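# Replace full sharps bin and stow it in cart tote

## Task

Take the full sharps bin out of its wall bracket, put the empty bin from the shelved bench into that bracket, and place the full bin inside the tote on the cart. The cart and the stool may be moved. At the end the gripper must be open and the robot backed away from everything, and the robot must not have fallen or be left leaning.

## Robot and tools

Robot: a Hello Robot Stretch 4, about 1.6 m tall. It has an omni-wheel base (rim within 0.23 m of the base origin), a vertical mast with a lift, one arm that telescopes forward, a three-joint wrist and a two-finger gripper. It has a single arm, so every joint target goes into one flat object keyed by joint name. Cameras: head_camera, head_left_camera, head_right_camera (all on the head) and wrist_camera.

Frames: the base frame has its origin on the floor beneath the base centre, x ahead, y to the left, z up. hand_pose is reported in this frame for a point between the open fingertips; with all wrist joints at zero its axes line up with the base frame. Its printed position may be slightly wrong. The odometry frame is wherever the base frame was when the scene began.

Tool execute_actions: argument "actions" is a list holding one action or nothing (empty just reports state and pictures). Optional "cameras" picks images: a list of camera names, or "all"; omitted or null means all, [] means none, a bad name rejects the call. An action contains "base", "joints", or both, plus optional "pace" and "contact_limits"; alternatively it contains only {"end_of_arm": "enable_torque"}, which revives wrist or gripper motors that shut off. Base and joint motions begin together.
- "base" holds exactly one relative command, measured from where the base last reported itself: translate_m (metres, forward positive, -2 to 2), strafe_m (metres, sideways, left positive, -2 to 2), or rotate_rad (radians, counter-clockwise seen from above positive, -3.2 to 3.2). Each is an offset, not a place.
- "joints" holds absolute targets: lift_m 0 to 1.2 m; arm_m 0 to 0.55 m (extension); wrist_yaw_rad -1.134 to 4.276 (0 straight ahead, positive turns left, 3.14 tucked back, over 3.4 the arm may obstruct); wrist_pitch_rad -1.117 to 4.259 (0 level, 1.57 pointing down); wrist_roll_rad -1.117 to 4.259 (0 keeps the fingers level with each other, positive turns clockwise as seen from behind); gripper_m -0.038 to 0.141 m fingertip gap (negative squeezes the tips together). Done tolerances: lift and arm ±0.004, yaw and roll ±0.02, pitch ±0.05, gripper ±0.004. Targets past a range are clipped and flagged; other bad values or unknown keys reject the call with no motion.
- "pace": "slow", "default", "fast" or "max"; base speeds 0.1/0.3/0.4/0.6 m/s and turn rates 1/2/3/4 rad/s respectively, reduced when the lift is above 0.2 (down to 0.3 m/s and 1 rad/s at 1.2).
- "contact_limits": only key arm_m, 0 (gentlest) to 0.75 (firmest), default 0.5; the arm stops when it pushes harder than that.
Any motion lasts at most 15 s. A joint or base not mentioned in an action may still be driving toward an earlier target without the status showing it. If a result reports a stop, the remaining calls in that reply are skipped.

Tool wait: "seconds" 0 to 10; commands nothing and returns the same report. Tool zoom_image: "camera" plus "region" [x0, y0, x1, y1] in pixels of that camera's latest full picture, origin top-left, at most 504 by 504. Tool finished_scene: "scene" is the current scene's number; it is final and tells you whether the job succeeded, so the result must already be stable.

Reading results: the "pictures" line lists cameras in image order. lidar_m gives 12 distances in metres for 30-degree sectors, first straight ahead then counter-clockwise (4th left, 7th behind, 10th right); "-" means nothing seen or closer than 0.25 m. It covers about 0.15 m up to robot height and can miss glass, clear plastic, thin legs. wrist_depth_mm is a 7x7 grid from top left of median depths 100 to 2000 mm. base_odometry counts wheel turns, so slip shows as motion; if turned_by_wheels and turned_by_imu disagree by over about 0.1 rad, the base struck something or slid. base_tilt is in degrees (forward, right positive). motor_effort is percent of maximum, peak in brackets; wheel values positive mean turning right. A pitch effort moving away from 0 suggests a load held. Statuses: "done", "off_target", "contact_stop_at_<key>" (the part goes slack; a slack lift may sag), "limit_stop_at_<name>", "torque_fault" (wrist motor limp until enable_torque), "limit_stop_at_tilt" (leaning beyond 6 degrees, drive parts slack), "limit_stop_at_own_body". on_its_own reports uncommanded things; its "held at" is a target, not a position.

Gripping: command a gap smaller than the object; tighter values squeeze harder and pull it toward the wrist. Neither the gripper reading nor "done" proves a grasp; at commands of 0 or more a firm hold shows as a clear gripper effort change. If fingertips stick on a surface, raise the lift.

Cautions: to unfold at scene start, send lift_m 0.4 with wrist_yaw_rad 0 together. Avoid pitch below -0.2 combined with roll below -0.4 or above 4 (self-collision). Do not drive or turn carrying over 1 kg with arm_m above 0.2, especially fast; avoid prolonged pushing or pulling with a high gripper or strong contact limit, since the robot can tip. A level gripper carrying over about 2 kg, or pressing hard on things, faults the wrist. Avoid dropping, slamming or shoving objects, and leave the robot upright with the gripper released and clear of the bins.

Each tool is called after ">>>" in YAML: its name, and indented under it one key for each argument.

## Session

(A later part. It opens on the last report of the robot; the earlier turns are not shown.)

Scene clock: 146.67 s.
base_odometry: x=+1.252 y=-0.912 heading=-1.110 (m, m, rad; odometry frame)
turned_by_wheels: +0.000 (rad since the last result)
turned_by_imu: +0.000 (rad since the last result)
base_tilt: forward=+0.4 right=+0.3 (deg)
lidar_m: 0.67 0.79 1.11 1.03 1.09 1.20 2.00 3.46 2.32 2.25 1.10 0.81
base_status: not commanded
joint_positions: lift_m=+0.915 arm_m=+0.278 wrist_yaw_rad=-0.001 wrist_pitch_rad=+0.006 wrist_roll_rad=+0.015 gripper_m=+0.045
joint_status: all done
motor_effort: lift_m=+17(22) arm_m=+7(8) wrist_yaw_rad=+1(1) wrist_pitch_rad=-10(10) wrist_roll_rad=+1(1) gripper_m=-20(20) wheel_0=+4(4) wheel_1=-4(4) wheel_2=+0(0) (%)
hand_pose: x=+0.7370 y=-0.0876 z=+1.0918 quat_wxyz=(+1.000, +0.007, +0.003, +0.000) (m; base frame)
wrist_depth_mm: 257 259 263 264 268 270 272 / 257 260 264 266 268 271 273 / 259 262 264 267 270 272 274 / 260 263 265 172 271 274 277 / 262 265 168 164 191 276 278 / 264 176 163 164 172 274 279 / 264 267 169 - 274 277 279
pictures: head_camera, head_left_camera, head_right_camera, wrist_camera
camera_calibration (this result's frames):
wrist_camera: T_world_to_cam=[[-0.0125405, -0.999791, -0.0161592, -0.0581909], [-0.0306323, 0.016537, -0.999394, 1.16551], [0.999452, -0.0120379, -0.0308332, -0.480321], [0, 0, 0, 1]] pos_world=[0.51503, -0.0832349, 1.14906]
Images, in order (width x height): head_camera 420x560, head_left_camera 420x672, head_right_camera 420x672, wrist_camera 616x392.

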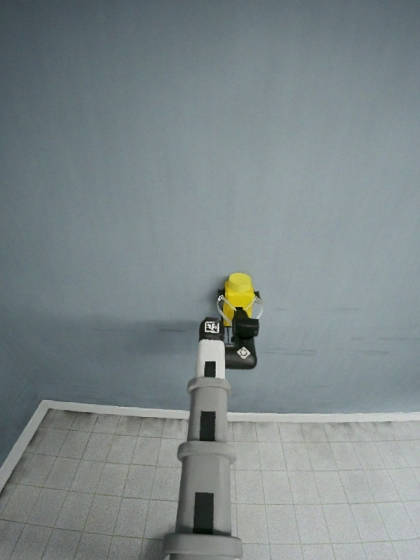

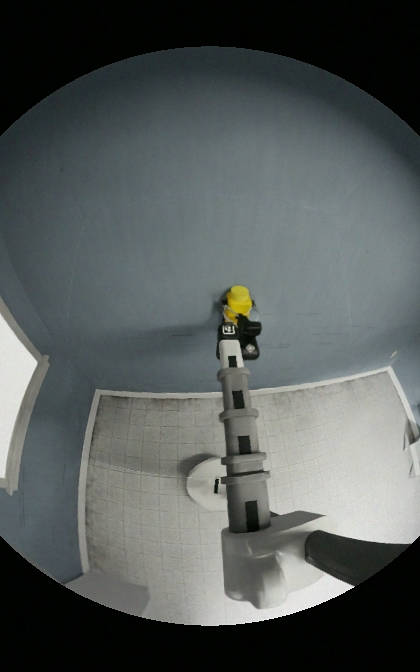

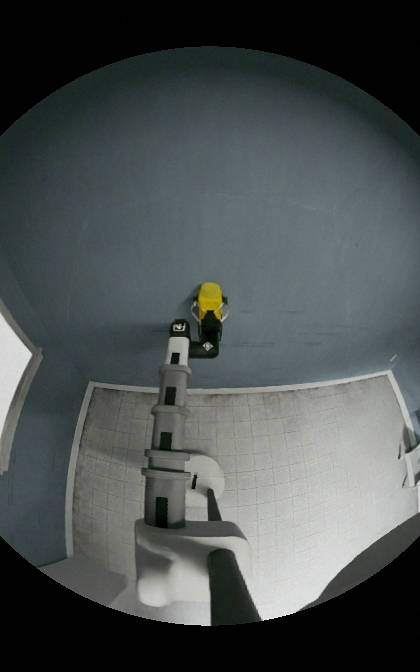

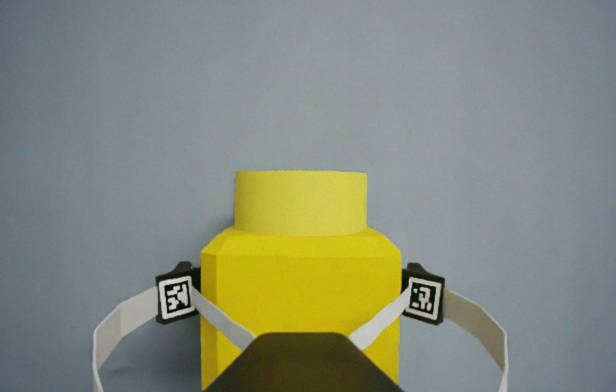

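Lightly touching the left rail; shift right.

>>> execute_actions:
  actions:
    - {"base":{"strafe_m":-0.003},"joints":{"lift_m":0.895},"pace":"slow"}
  cameras: ["wrist_camera"]

Scene clock: 149.03 s.
base_odometry: x=+1.250 y=-0.913 heading=-1.110 (m, m, rad; odometry frame)
turned_by_wheels: +0.000 (rad since the last result)
turned_by_imu: +0.000 (rad since the last result)
base_tilt: forward=+0.3 right=+0.4 (deg)
lidar_m: 0.70 0.79 1.10 1.06 1.12 1.22 2.02 3.47 2.30 2.24 1.09 0.80
base_status: done
joint_positions: lift_m=+0.895 arm_m=+0.278 wrist_yaw_rad=+0.000 wrist_pitch_rad=+0.006 wrist_roll_rad=+0.015 gripper_m=+0.045
joint_status: all done
motor_effort: lift_m=+18(16) arm_m=+8(8) wrist_yaw_rad=+0(1) wrist_pitch_rad=-11(10) wrist_roll_rad=+0(0) gripper_m=-20(19) wheel_0=+6(8) wheel_1=-5(7) wheel_2=+0(0) (%)
hand_pose: x=+0.7370 y=-0.0875 z=+1.0717 quat_wxyz=(+1.000, +0.007, +0.003, +0.000) (m; base frame)
wrist_depth_mm: 256 258 262 264 266 268 273 / 258 260 263 265 267 270 273 / 259 262 264 267 270 273 274 / 260 264 265 172 271 274 276 / 260 265 168 165 191 274 277 / 264 176 163 163 173 276 279 / 265 266 169 - 276 278 281
pictures: wrist_camera
camera_calibration (this result's frames):
wrist_camera: T_world_to_cam=[[-0.0120487, -0.999797, -0.0161589, -0.0587354], [-0.0307281, 0.0165226, -0.999391, 1.14554], [0.999455, -0.0115449, -0.0309209, -0.480847], [0, 0, 0, 1]] pos_world=[0.515078, -0.0832021, 1.12902]
Images, in order (width x height): wrist_camera 616x392.

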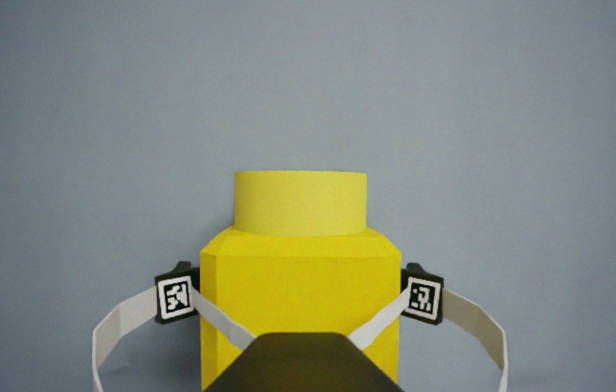

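>>> execute_actions:
  actions:
    - {"joints":{"lift_m":0.829},"pace":"slow"}
  cameras: ["wrist_camera"]

>>> execute_actions:
  actions:
    - {"joints":{"gripper_m":0.068}}
  cameras: []

>>> execute_actions:
  actions:
    - {"joints":{"gripper_m":0.14,"arm_m":0.268}}
  cameras: ["wrist_camera"]

>>> execute_actions:
  actions:
    - {"base":{"translate_m":-0.4},"joints":{"arm_m":0},"pace":"fast"}

Scene clock: 153.40 s.
base_odometry: x=+1.250 y=-0.913 heading=-1.110 (m, m, rad; odometry frame)
turned_by_wheels: +0.000 (rad since the last result)
turned_by_imu: +0.000 (rad since the last result)
base_tilt: forward=+0.4 right=+0.3 (deg)
lidar_m: 0.67 0.77 1.09 1.07 1.08 1.22 1.99 3.46 2.28 2.24 1.10 0.80
base_status: not commanded
joint_positions: lift_m=+0.829 arm_m=+0.278 wrist_yaw_rad=+0.000 wrist_pitch_rad=+0.003 wrist_roll_rad=+0.015 gripper_m=+0.045
joint_status: all done
motor_effort: lift_m=+16(18) arm_m=+8(8) wrist_yaw_rad=+0(0) wrist_pitch_rad=-4(10) wrist_roll_rad=+1(1) gripper_m=-18(19) wheel_0=+6(6) wheel_1=-5(4) wheel_2=+0(0) (%)
hand_pose: x=+0.7370 y=-0.0875 z=+1.0066 quat_wxyz=(+1.000, +0.007, +0.002, +0.000) (m; base frame)
wrist_depth_mm: 257 260 262 265 267 270 272 / 258 262 264 266 268 271 272 / 259 263 265 267 271 272 274 / 260 263 265 172 271 274 276 / 262 265 168 164 191 274 277 / 264 176 163 164 173 276 277 / 263 267 165 - 175 277 279
pictures: wrist_camera
camera_calibration (this result's frames):
wrist_camera: T_world_to_cam=[[-0.012004, -0.999797, -0.0161885, -0.0597904], [-0.0282584, 0.0165224, -0.999464, 1.07865], [0.999529, -0.0115401, -0.028451, -0.485408], [0, 0, 0, 1]] pos_world=[0.514943, -0.0832018, 1.06329]
Images, in order (width x height): wrist_camera 616x392.

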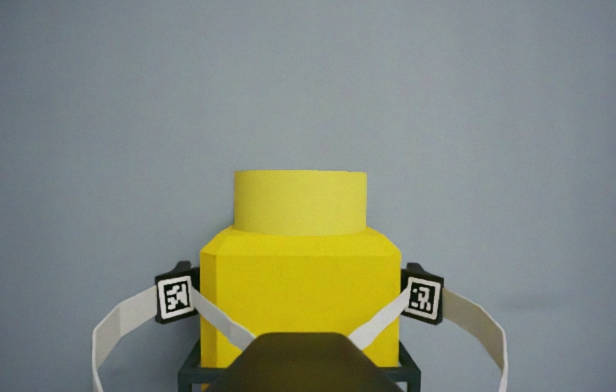

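Scene clock: 154.37 s.
base_odometry: x=+1.250 y=-0.913 heading=-1.110 (m, m, rad; odometry frame)
turned_by_wheels: +0.000 (rad since the last result)
turned_by_imu: +0.000 (rad since the last result)
base_tilt: forward=+0.4 right=+0.3 (deg)
lidar_m: 0.66 0.81 1.07 1.06 1.13 1.21 2.02 3.46 2.31 2.24 1.13 0.80
base_status: not commanded
joint_positions: lift_m=+0.829 arm_m=+0.278 wrist_yaw_rad=+0.000 wrist_pitch_rad=+0.003 wrist_roll_rad=+0.015 gripper_m=+0.068
joint_status: all done
motor_effort: lift_m=+16(17) arm_m=+8(8) wrist_yaw_rad=+0(0) wrist_pitch_rad=-4(4) wrist_roll_rad=+0(1) gripper_m=-11(21) wheel_0=+6(6) wheel_1=-5(5) wheel_2=+0(0) (%)
hand_pose: x=+0.7370 y=-0.0875 z=+1.0066 quat_wxyz=(+1.000, +0.007, +0.002, +0.000) (m; base frame)
wrist_depth_mm: 257 260 263 265 267 271 272 / 259 262 264 267 267 271 272 / 260 262 265 267 270 272 274 / 260 263 266 179 270 274 276 / 263 264 176 172 198 274 277 / 263 264 170 171 181 276 278 / 264 266 170 - 193 277 279
pictures: none
No camera images: the call's "cameras" was empty. Leave "cameras" out to get every camera's image.

Scene clock: 156.10 s.
base_odometry: x=+1.250 y=-0.913 heading=-1.110 (m, m, rad; odometry frame)
turned_by_wheels: +0.000 (rad since the last result)
turned_by_imu: +0.000 (rad since the last result)
base_tilt: forward=+0.4 right=+0.3 (deg)
lidar_m: 0.67 0.80 1.08 1.05 1.11 1.21 2.02 3.47 2.30 2.24 1.08 0.80
base_status: not commanded
joint_positions: lift_m=+0.829 arm_m=+0.269 wrist_yaw_rad=+0.000 wrist_pitch_rad=+0.004 wrist_roll_rad=+0.015 gripper_m=+0.140
joint_status: all done
motor_effort: lift_m=+17(16) arm_m=-8(6) wrist_yaw_rad=-1(1) wrist_pitch_rad=-5(5) wrist_roll_rad=+1(1) gripper_m=-1(11) wheel_0=+6(6) wheel_1=-5(4) wheel_2=+0(0) (%)
hand_pose: x=+0.7287 y=-0.0874 z=+1.0064 quat_wxyz=(+1.000, +0.007, +0.002, +0.000) (m; base frame)
wrist_depth_mm: 265 268 271 273 274 278 279 / 266 268 271 273 277 279 282 / 267 270 272 274 278 281 283 / 270 272 273 189 279 282 283 / 271 272 187 180 216 283 286 / 271 273 180 180 192 285 287 / 272 274 181 - 191 286 287
pictures: wrist_camera
camera_calibration (this result's frames):
wrist_camera: T_world_to_cam=[[-0.0118538, -0.999799, -0.0161828, -0.0599619], [-0.0287272, 0.0165177, -0.999451, 1.07859], [0.999517, -0.0113825, -0.0289172, -0.47666], [0, 0, 0, 1]] pos_world=[0.506704, -0.0831913, 1.06324]
Images, in order (width x height): wrist_camera 616x392.

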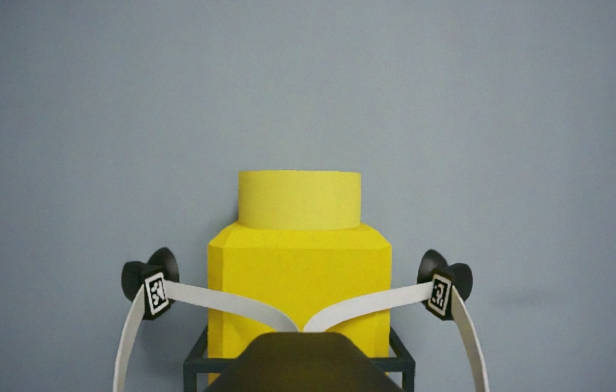

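Scene clock: 158.53 s.
base_odometry: x=+1.072 y=-0.555 heading=-1.111 (m, m, rad; odometry frame)
turned_by_wheels: -0.001 (rad since the last result)
turned_by_imu: +0.001 (rad since the last result)
base_tilt: forward=+0.3 right=+0.3 (deg)
lidar_m: 1.05 1.22 1.09 1.06 1.00 0.84 1.95 2.96 2.73 2.20 1.70 1.23
base_status: done
joint_positions: lift_m=+0.829 arm_m=+0.001 wrist_yaw_rad=+0.000 wrist_pitch_rad=+0.004 wrist_roll_rad=+0.015 gripper_m=+0.140
joint_status: all done
motor_effort: lift_m=+17(17) arm_m=-8(6) wrist_yaw_rad=+0(2) wrist_pitch_rad=-6(5) wrist_roll_rad=+1(0) gripper_m=+2(3) wheel_0=-5(10) wheel_1=-3(9) wheel_2=+1(12) (%)
hand_pose: x=+0.4607 y=-0.0875 z=+1.0062 quat_wxyz=(+1.000, +0.007, +0.002, +0.000) (m; base frame)
wrist_depth_mm: 891 917 917 931 931 931 946 / 904 917 917 917 931 946 946 / 904 917 931 931 946 960 960 / 904 917 917 946 946 960 976 / 904 904 931 946 960 960 960 / 904 931 931 946 946 960 960 / 917 931 931 - 946 960 976
pictures: head_camera, head_left_camera, head_right_camera, wrist_camera
camera_calibration (this result's frames):
wrist_camera: T_world_to_cam=[[-0.0120364, -0.999797, -0.0161791, -0.0631123], [-0.0290807, 0.0165235, -0.99944, 1.07087], [0.999505, -0.0115592, -0.0292736, -0.208416], [0, 0, 0, 1]] pos_world=[0.238695, -0.0832031, 1.06315]
Images, in order (width x height): head_camera 420x560, head_left_camera 420x672, head_right_camera 420x672, wrist_camera 616x392.

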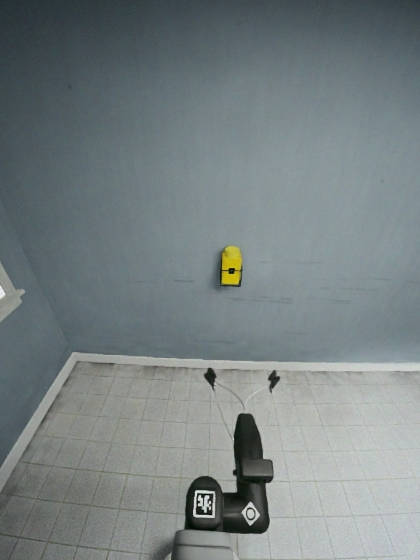

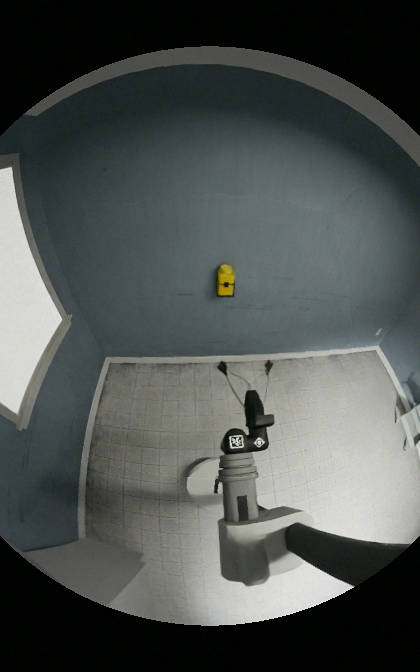

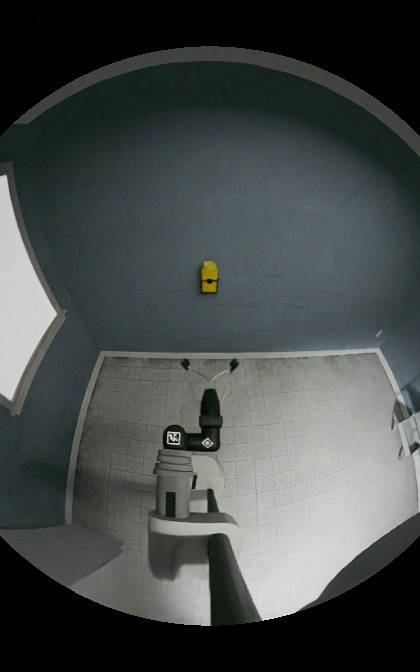

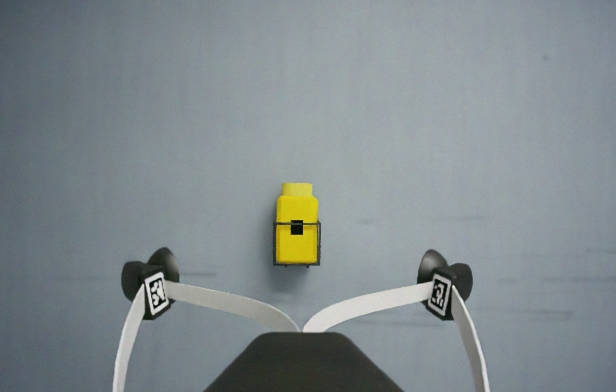

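>>> execute_actions:
  actions:
    - {"base":{"rotate_rad":-1.0},"pace":"fast"}
  cameras: ["head_camera"]

Scene clock: 162.20 s.
base_odometry: x=+1.072 y=-0.555 heading=-2.110 (m, m, rad; odometry frame)
turned_by_wheels: -0.999 (rad since the last result)
turned_by_imu: -0.980 (rad since the last result)
base_tilt: forward=+0.3 right=+0.3 (deg)
lidar_m: 1.60 1.23 1.05 1.24 1.11 1.08 0.94 0.87 2.38 2.93 2.68 2.23
base_status: done
joint_positions: lift_m=+0.829 arm_m=+0.001 wrist_yaw_rad=+0.000 wrist_pitch_rad=+0.004 wrist_roll_rad=+0.015 gripper_m=+0.140
joint_status: not commanded
motor_effort: lift_m=+18(18) arm_m=-8(8) wrist_yaw_rad=-1(1) wrist_pitch_rad=-6(5) wrist_roll_rad=+2(0) gripper_m=+2(2) wheel_0=+6(12) wheel_1=+4(11) wheel_2=+1(9) (%)
hand_pose: x=+0.4607 y=-0.0874 z=+1.0062 quat_wxyz=(+1.000, +0.007, +0.002, +0.000) (m; base frame)
wrist_depth_mm: 946 1160 1537 - - - 1921 / 960 1160 1499 - - - 1863 / 960 1182 1576 - - - 1921 / 976 1182 1537 - - - 1863 / 976 1118 1537 - - - 1708 / 976 1098 1430 - - - 1863 / 976 1205 1464 - - - 1756
pictures: head_camera
Images, in order (width x height): head_camera 420x560.

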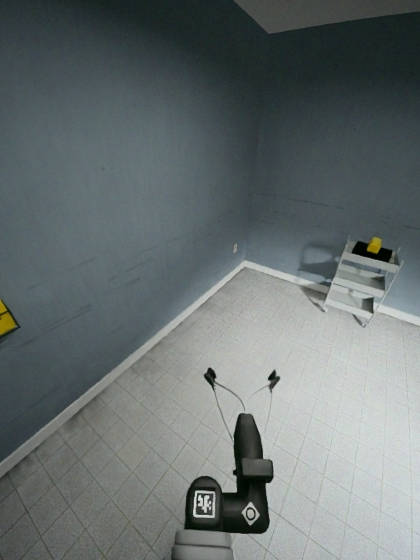

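>>> finished_scene:
  scene: 1

The scene is finished: the task was done.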